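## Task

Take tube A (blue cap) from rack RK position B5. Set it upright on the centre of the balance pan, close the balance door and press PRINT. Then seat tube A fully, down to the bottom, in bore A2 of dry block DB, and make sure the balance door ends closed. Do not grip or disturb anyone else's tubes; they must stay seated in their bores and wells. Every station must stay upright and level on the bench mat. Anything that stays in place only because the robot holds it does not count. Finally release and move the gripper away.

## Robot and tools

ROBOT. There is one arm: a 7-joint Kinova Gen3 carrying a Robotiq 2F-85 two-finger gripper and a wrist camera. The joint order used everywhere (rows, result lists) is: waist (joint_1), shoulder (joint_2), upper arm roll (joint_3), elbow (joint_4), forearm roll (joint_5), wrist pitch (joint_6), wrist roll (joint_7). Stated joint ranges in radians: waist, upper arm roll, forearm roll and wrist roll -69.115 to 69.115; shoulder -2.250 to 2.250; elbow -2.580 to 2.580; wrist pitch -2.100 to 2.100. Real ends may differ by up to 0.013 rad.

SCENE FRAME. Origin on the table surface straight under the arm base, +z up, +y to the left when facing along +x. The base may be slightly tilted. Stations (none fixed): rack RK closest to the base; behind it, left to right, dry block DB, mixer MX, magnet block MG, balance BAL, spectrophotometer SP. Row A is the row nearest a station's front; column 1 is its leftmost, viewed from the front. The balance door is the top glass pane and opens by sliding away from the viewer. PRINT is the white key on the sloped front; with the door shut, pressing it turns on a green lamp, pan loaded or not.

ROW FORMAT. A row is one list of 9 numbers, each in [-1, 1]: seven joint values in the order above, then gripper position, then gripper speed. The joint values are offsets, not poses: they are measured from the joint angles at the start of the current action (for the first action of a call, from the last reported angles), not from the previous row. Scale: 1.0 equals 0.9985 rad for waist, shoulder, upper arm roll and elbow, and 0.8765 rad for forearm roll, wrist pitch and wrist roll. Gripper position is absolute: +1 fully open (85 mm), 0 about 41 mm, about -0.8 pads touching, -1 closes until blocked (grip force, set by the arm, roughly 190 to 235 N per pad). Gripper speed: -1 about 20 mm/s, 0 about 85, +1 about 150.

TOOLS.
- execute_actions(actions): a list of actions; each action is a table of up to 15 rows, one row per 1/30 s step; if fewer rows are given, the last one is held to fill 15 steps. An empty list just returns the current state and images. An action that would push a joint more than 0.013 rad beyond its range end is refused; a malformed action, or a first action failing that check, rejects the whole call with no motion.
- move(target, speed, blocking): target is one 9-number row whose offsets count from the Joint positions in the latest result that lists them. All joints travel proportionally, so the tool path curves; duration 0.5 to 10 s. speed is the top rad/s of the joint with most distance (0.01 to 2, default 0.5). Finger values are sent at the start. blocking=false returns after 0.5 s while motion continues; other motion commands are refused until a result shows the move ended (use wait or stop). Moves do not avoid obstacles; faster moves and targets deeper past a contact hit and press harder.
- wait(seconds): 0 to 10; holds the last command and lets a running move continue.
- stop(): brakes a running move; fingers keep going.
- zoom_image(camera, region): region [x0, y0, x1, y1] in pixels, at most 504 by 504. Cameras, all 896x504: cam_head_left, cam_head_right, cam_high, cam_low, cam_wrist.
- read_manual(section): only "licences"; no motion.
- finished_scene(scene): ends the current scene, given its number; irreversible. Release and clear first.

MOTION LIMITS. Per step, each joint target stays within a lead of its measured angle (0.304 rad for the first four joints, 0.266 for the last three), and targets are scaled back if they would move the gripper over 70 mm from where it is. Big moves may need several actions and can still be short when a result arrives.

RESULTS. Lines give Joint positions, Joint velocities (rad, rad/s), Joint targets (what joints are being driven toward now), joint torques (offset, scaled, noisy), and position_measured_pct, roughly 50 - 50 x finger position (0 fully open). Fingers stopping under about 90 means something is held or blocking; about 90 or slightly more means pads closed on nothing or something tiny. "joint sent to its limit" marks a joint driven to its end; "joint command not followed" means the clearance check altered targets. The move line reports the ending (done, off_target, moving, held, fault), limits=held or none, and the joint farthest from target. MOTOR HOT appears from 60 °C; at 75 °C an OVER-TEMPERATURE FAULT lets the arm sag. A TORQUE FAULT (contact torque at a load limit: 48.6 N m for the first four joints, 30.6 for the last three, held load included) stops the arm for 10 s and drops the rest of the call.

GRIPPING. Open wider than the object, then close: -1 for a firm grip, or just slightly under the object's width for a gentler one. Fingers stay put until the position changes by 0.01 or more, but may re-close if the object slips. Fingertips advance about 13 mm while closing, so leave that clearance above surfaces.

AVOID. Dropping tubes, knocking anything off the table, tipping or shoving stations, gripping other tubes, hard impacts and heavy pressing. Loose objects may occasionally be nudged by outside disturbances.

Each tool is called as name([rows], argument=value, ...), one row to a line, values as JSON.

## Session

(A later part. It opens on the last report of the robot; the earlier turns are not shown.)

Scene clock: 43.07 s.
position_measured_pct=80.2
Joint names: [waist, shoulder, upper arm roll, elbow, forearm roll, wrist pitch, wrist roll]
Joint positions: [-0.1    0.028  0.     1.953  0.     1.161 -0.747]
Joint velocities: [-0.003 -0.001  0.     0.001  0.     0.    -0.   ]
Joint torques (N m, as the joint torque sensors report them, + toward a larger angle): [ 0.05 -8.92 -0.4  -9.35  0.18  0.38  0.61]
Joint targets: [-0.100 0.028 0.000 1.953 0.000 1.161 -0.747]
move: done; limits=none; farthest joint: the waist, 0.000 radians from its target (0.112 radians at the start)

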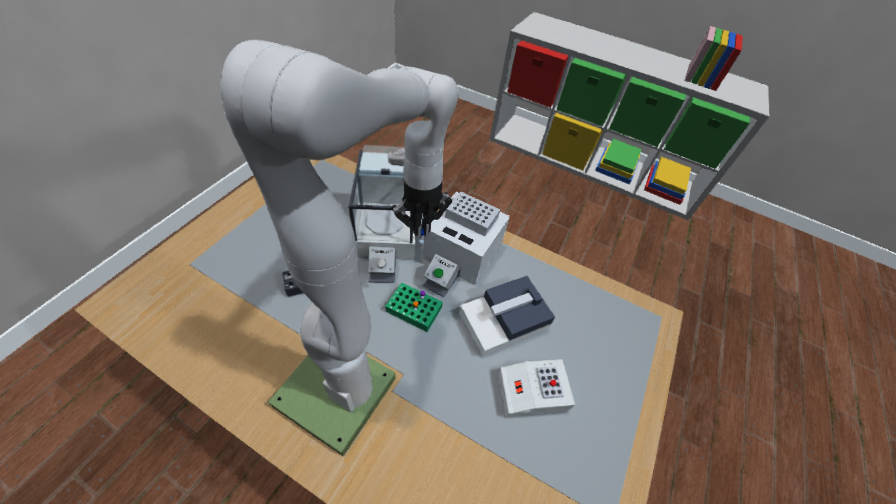

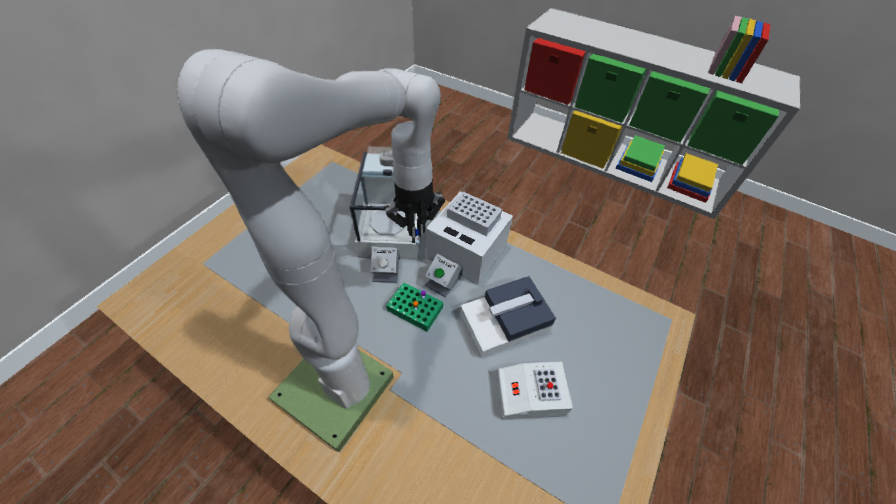

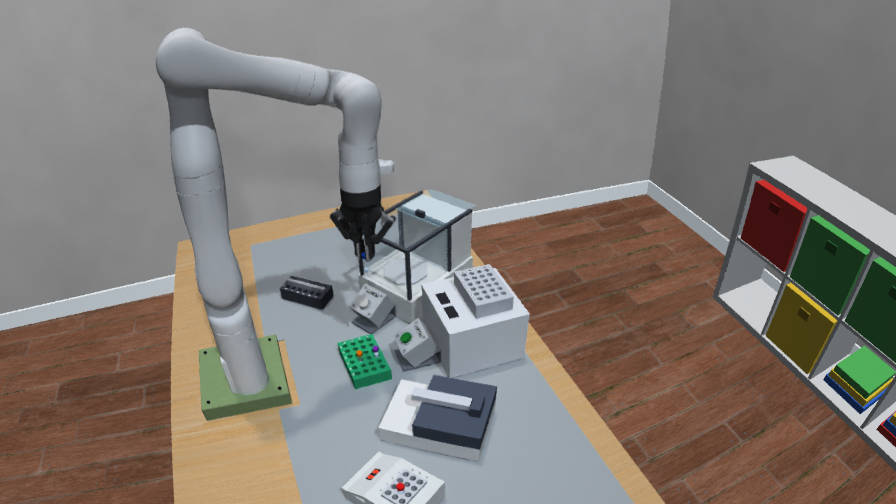

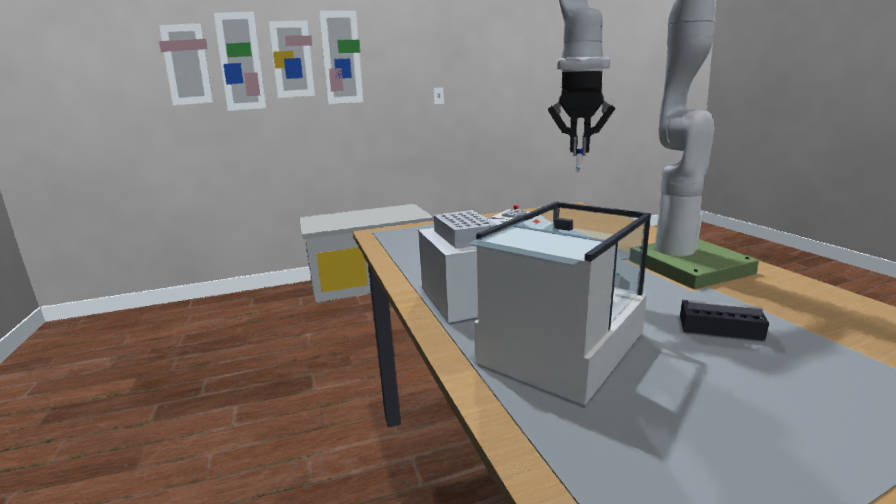

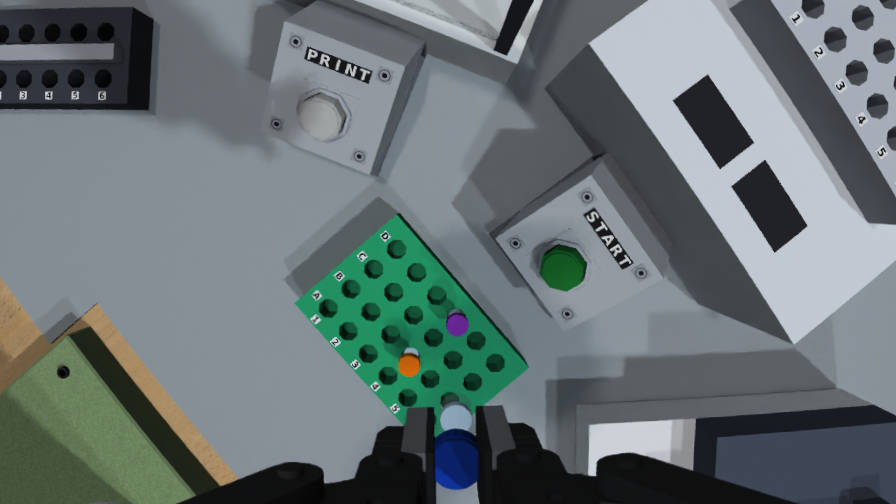

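move(target=[-0.3937,0.4503,0,-0.5253,0,0.085,-0.9051,-0.64,-0.5], speed=0.75)

Scene clock: 45.13 s.
position_measured_pct=80.2
Joint names: [waist, shoulder, upper arm roll, elbow, forearm roll, wrist pitch, wrist roll]
Joint positions: [-0.493  0.477  0.     1.429  0.     1.235 -1.541]
Joint velocities: [-0.002  0.004  0.    -0.     0.001 -0.003  0.   ]
Joint torques (N m, as the joint torque sensors report them, + toward a larger angle): [ -0.11 -17.9   -0.46  -9.8    0.3    0.19   0.74]
Joint targets: [-0.493 0.478 0.000 1.429 0.000 1.236 -1.541]
move: done; limits=none; farthest joint: the waist, 0.000 radians from its target (0.393 radians at the start)

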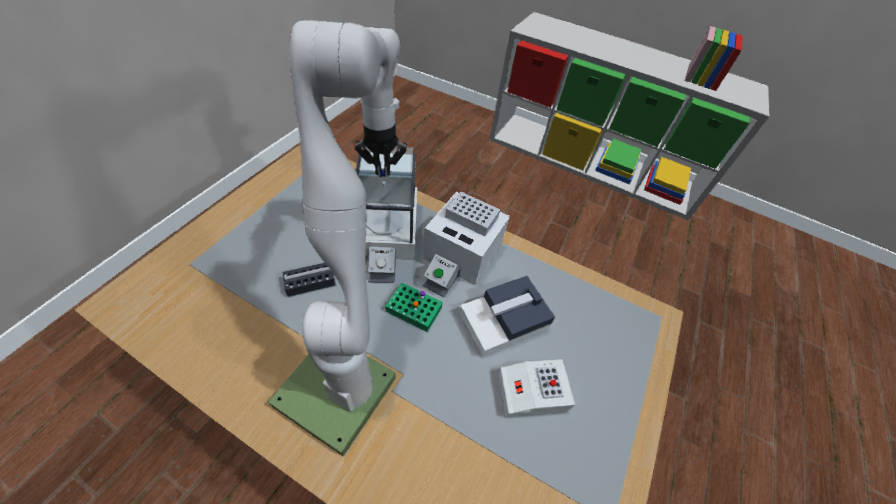

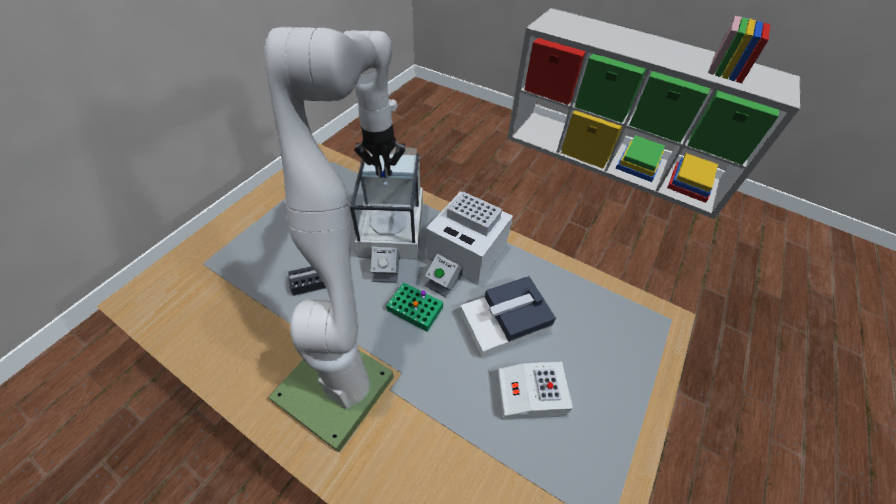

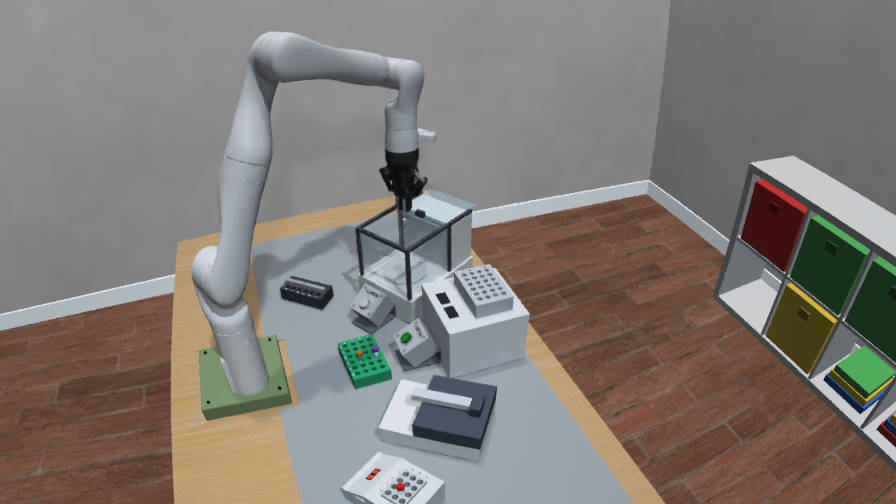

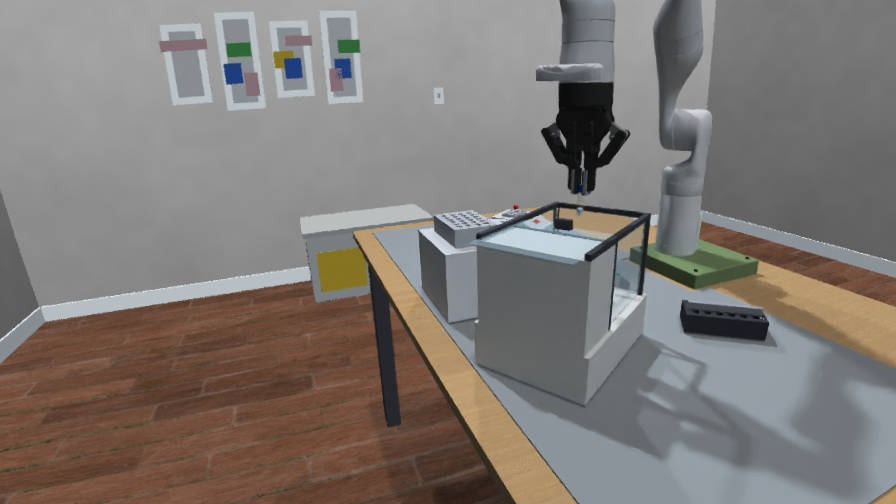

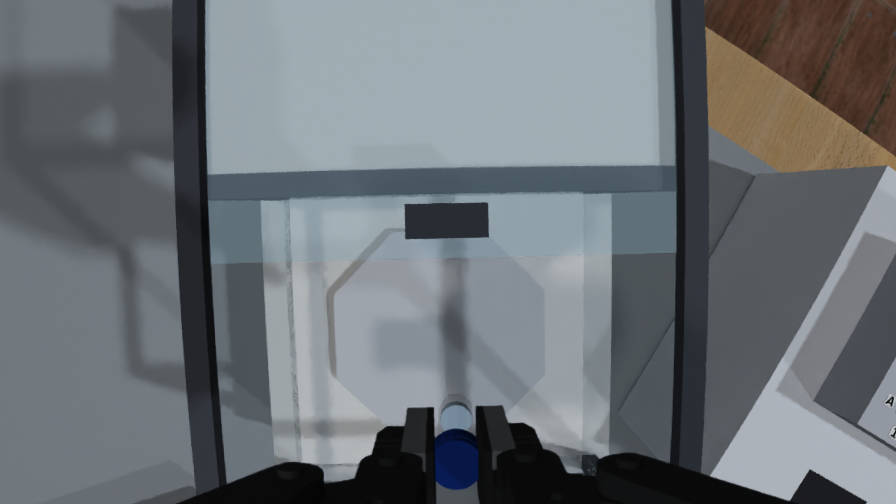

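move(target=[-0.003,0.138,0,0.202,0,-0.3871,-0.003,-0.64,-0.5], speed=0.3)

Scene clock: 47.37 s.
position_measured_pct=80.2
Joint names: [waist, shoulder, upper arm roll, elbow, forearm roll, wrist pitch, wrist roll]
Joint positions: [-0.496  0.615  0.     1.63   0.     0.896 -1.543]
Joint velocities: [-0.002  0.002 -0.     0.001  0.    -0.002  0.   ]
Joint torques (N m, as the joint torque sensors report them, + toward a larger angle): [ -0.85 -18.66   0.14  -7.91   0.33   0.11   0.35]
Joint targets: [-0.496 0.615 0.000 1.630 0.000 0.896 -1.543]
move: done; limits=none; farthest joint: the wrist pitch, 0.001 radians from its target (0.340 radians at the start)

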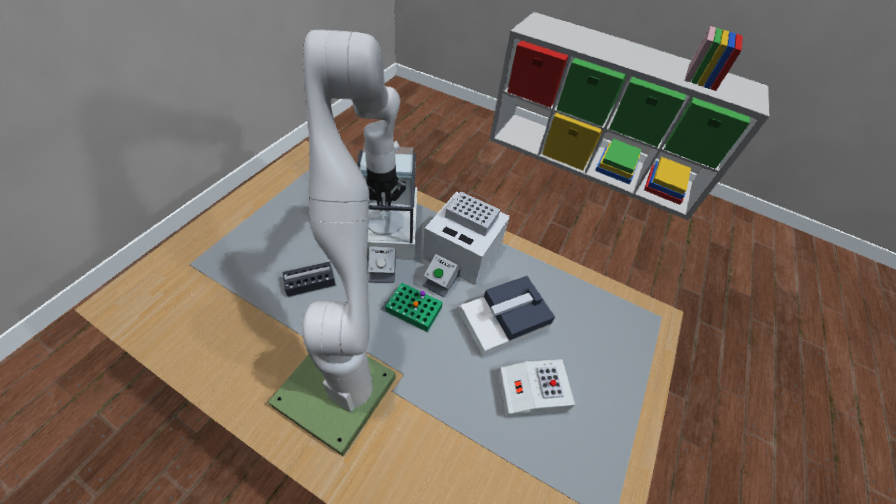

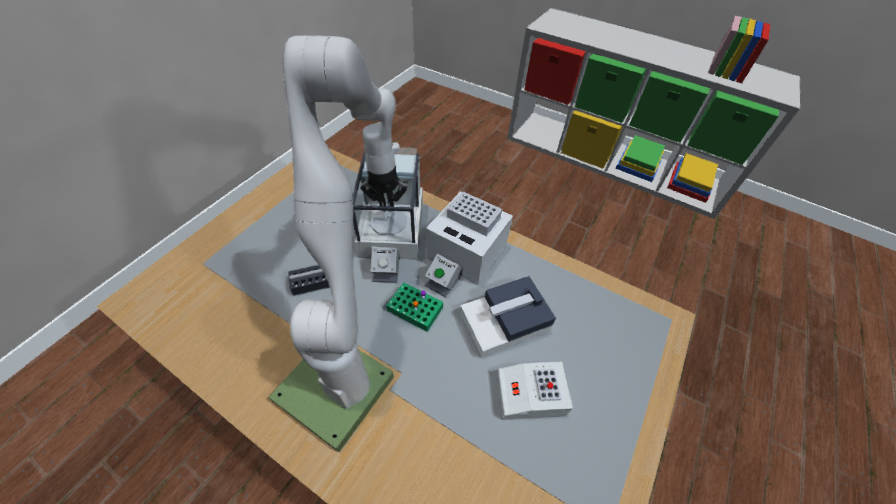

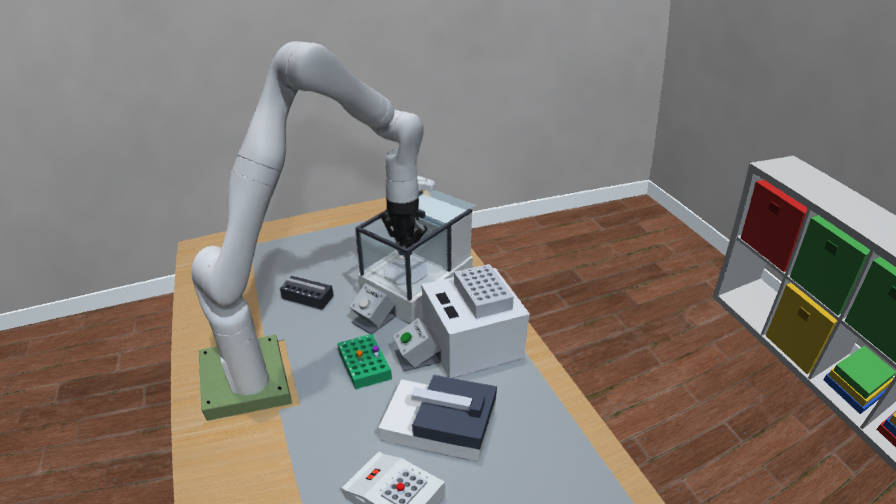

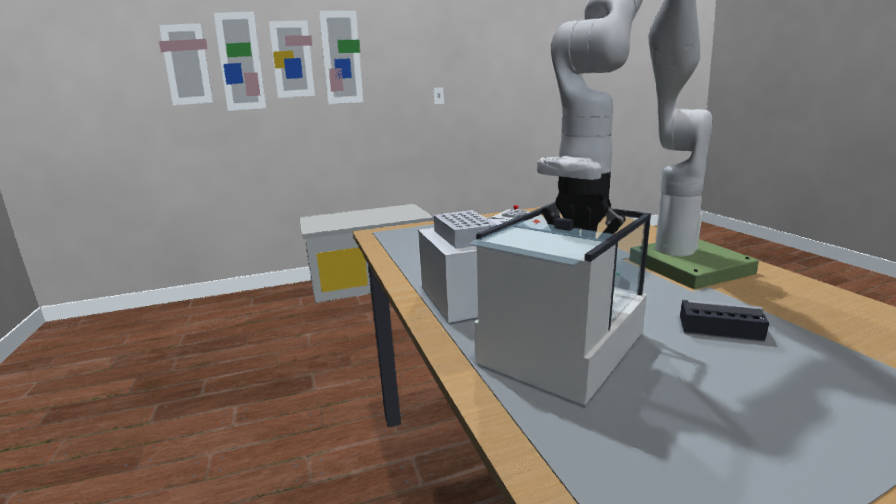

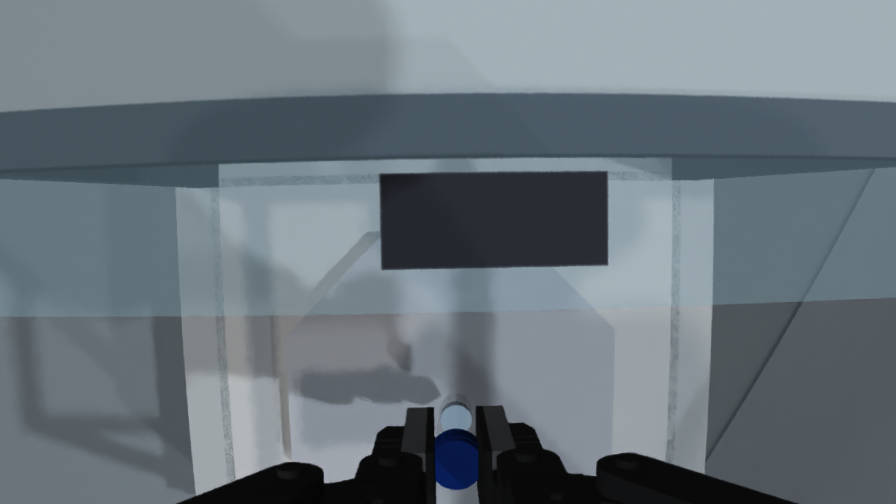

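move(target=[0,0.0105,0,0.0078,0,-0.0209,0,-0.64,-0.5], speed=0.025)

Scene clock: 49.17 s.
position_measured_pct=80.2
Joint names: [waist, shoulder, upper arm roll, elbow, forearm roll, wrist pitch, wrist roll]
Joint positions: [-0.496  0.625  0.     1.638  0.     0.878 -1.543]
Joint velocities: [ 0.001 -0.001 -0.     0.     0.001 -0.002 -0.   ]
Joint torques (N m, as the joint torque sensors report them, + toward a larger angle): [  0.13 -18.56   0.42  -8.25   0.35   0.11   0.64]
Joint targets: [-0.496 0.625 0.000 1.638 0.000 0.878 -1.543]
move: done; limits=none; farthest joint: the waist, 0.000 radians from its target (0.000 radians at the start)

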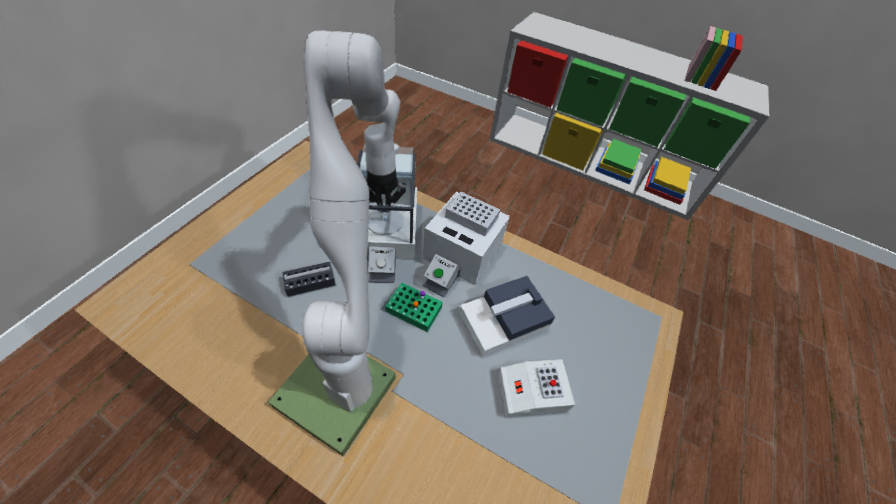

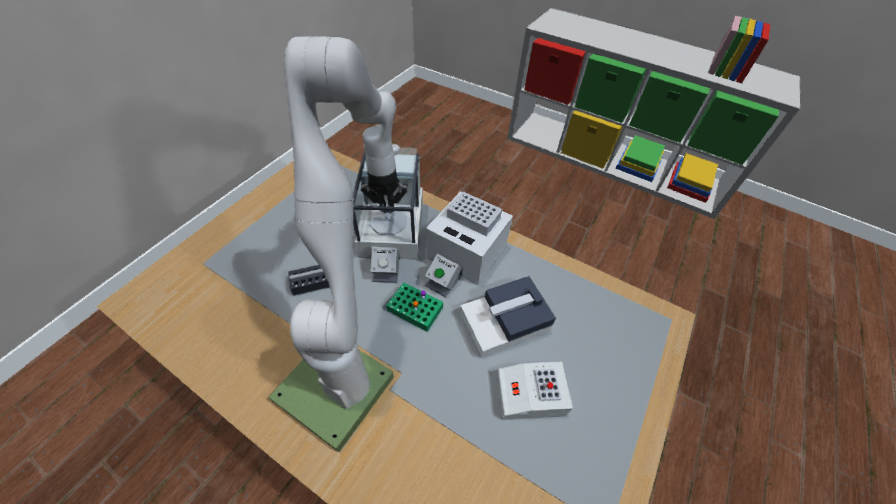

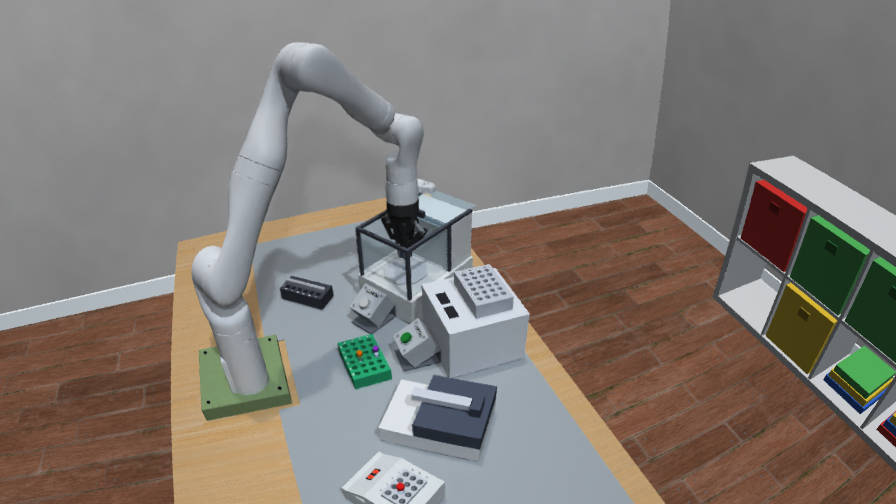

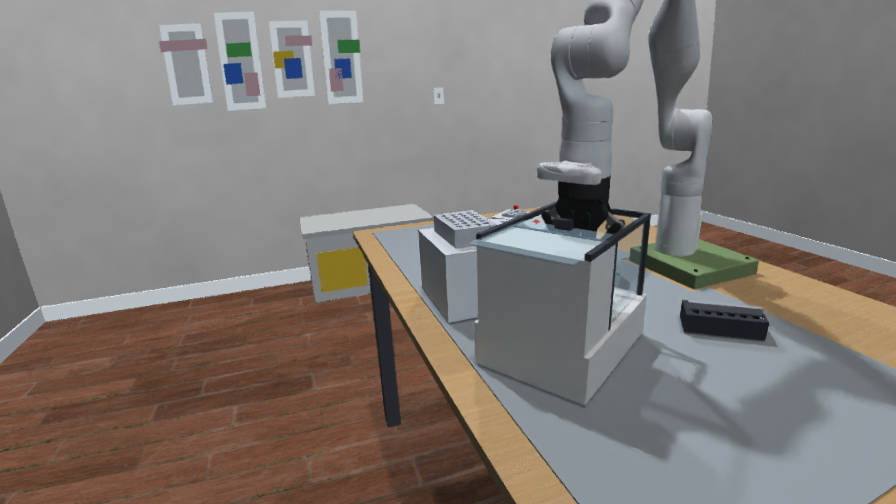

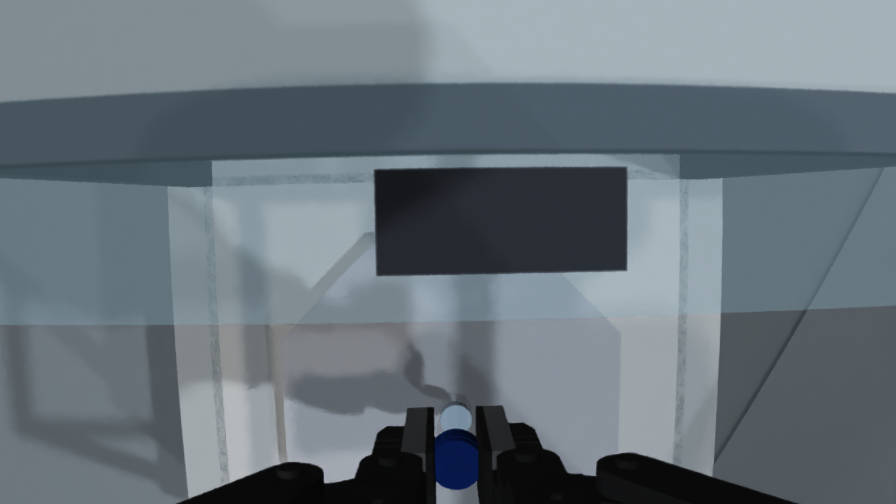

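execute_actions(actions=[])

Scene clock: 50.53 s.
position_measured_pct=80.2
Joint names: [waist, shoulder, upper arm roll, elbow, forearm roll, wrist pitch, wrist roll]
Joint positions: [-0.496  0.625  0.     1.638  0.     0.878 -1.543]
Joint velocities: [ 0.001 -0.    -0.    -0.     0.001  0.001 -0.   ]
Joint torques (N m, as the joint torque sensors report them, + toward a larger angle): [  0.01 -18.7    0.18  -8.07   0.22   0.12   0.52]
Joint targets: [-0.496 0.625 0.000 1.638 0.000 0.878 -1.543]

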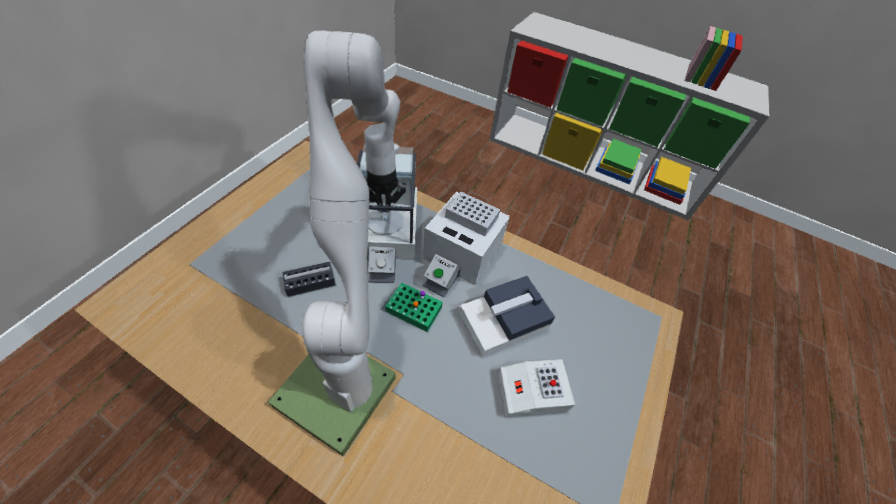

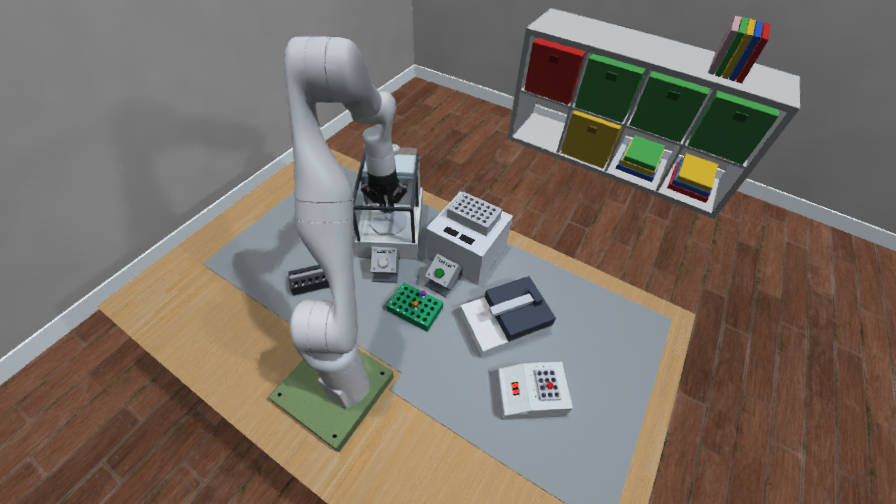

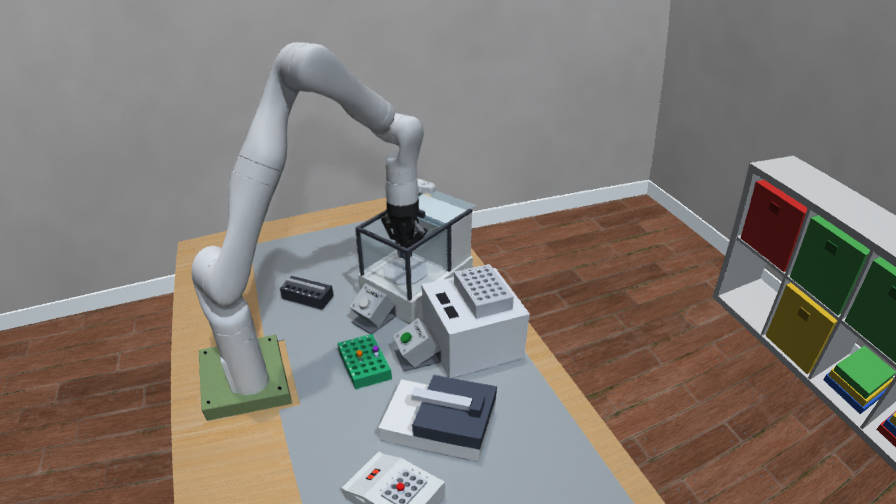

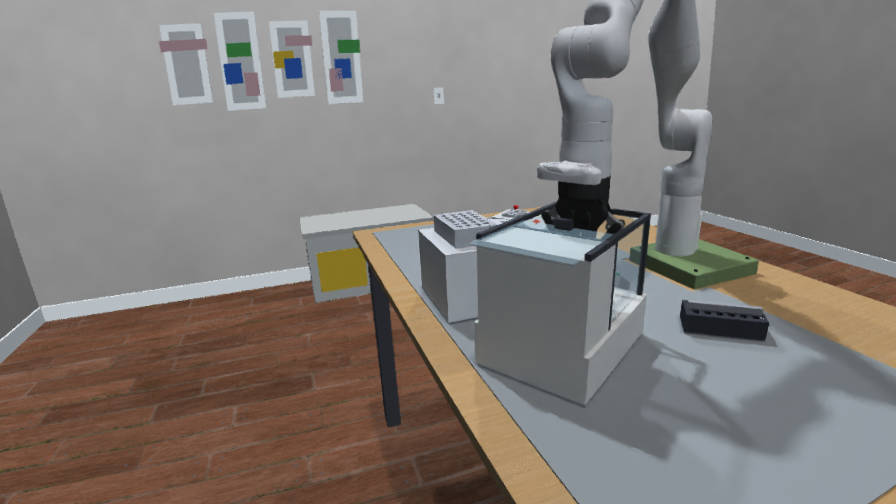

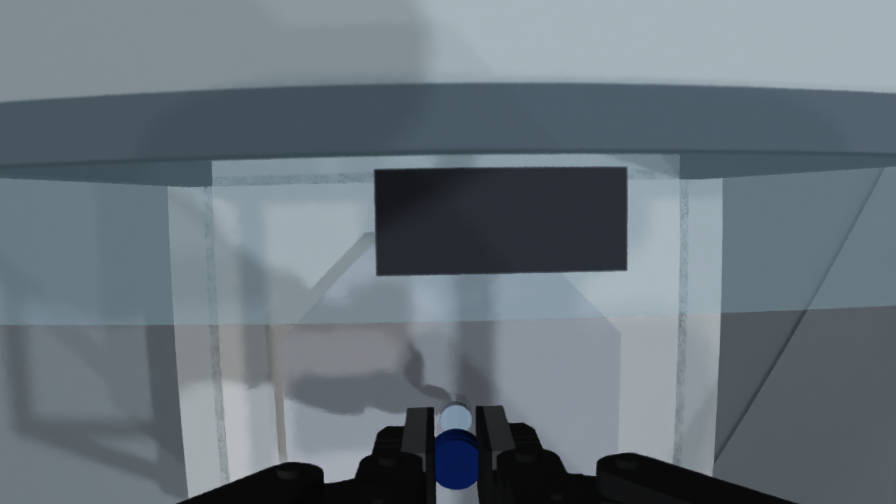

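move(target=[0,0.003,0,0.0022,0,-0.006,0,-0.64,-0.5], speed=0.02)

Scene clock: 51.37 s.
position_measured_pct=80.2
Joint names: [waist, shoulder, upper arm roll, elbow, forearm roll, wrist pitch, wrist roll]
Joint positions: [-0.496  0.628  0.     1.64   0.     0.873 -1.543]
Joint velocities: [-0.     0.     0.     0.001  0.     0.     0.   ]
Joint torques (N m, as the joint torque sensors report them, + toward a larger angle): [ -0.03 -18.45  -0.49  -7.37   0.23   0.4    0.79]
Joint targets: [-0.496 0.628 0.000 1.640 0.000 0.873 -1.543]
move: done; limits=none; farthest joint: the waist, 0.000 radians from its target (0.000 radians at the start)

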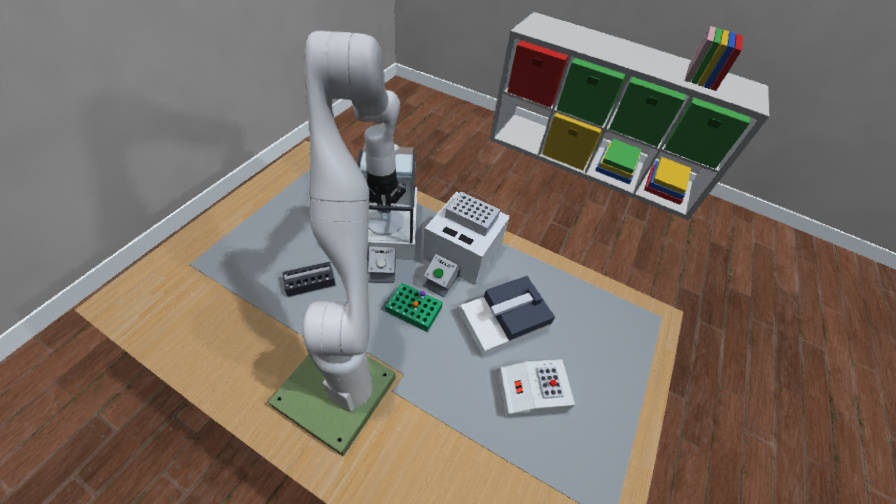

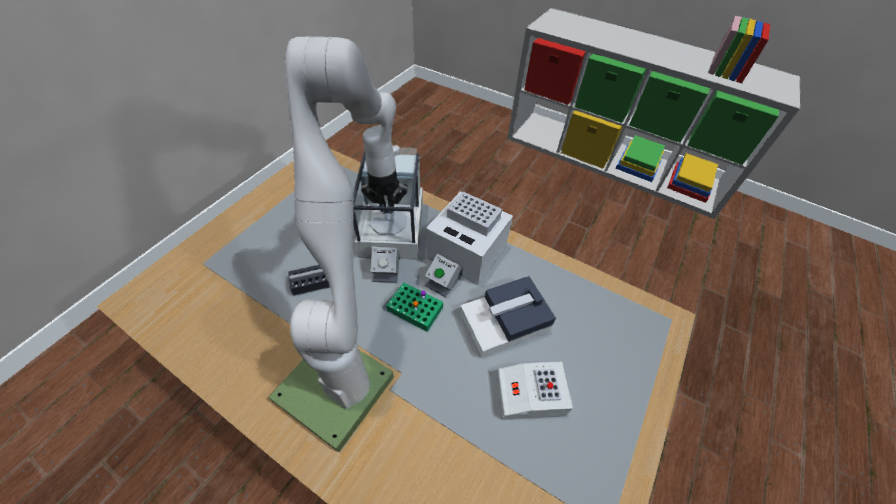

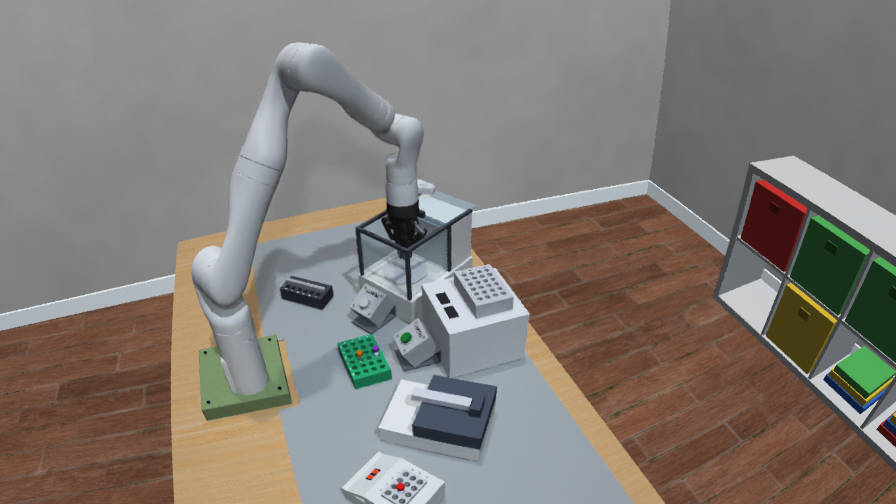

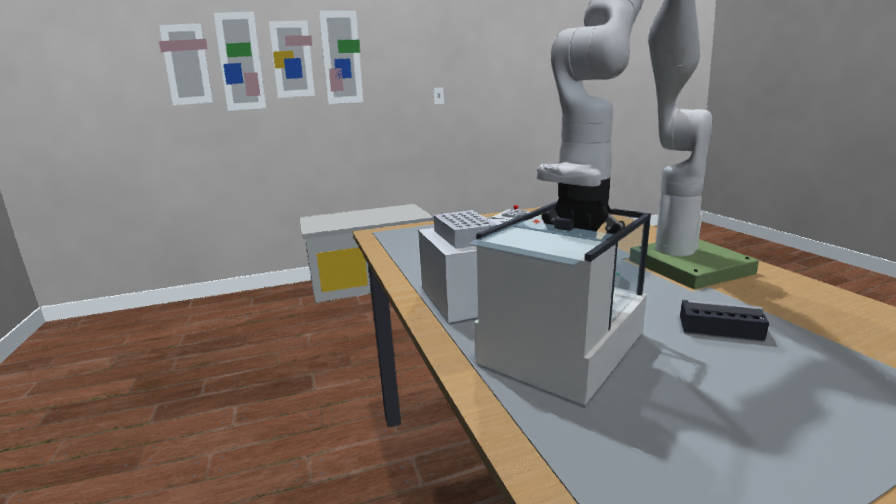

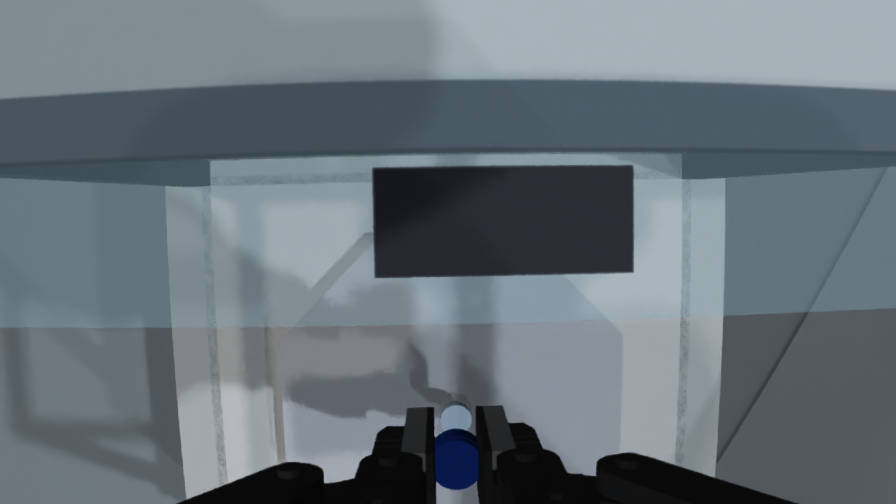

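move(target=[0,0.0023,0,0.0016,0,-0.0045,0,-0.64,-0.5], speed=0.02)

Scene clock: 52.27 s.
position_measured_pct=80.2
Joint names: [waist, shoulder, upper arm roll, elbow, forearm roll, wrist pitch, wrist roll]
Joint positions: [-0.496  0.63   0.     1.642  0.     0.869 -1.543]
Joint velocities: [ 0.     0.001  0.     0.    -0.001 -0.001 -0.   ]
Joint torques (N m, as the joint torque sensors report them, + toward a larger angle): [  0.07 -17.88  -0.33  -7.72   0.28   0.02   0.57]
Joint targets: [-0.496 0.631 0.000 1.642 0.000 0.869 -1.543]
move: done; limits=none; farthest joint: the shoulder, 0.001 radians from its target (0.002 radians at the start)

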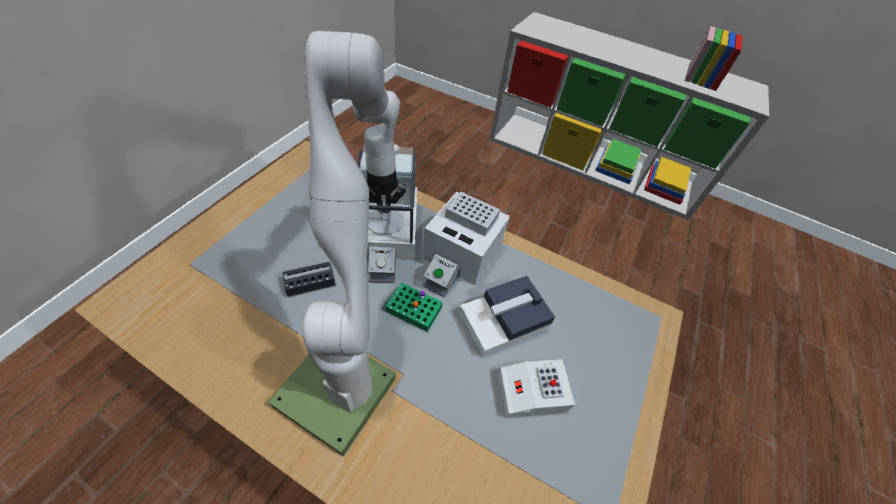

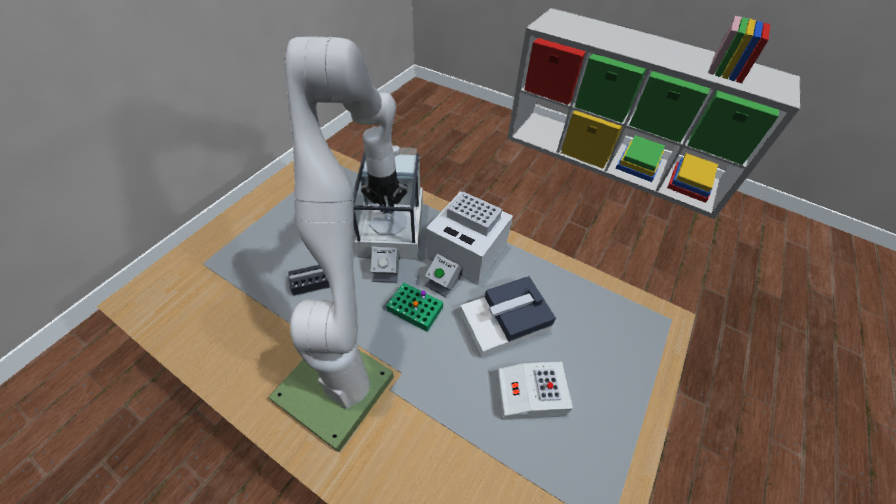

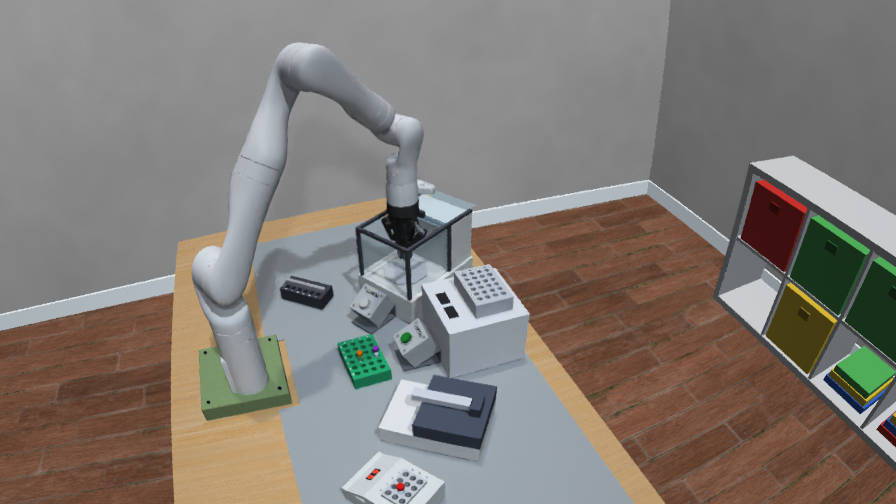

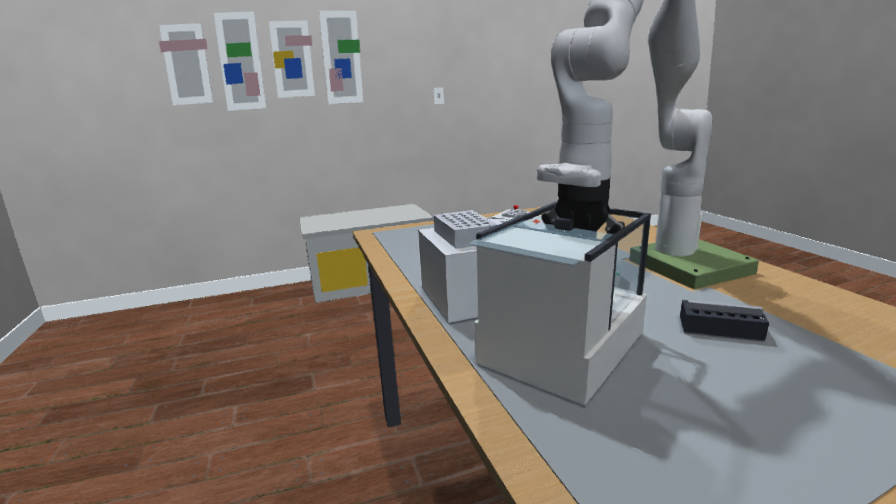

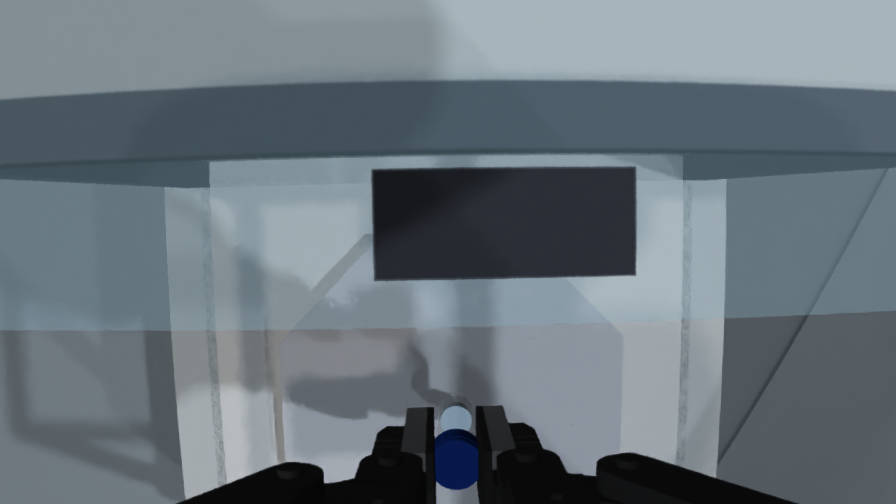

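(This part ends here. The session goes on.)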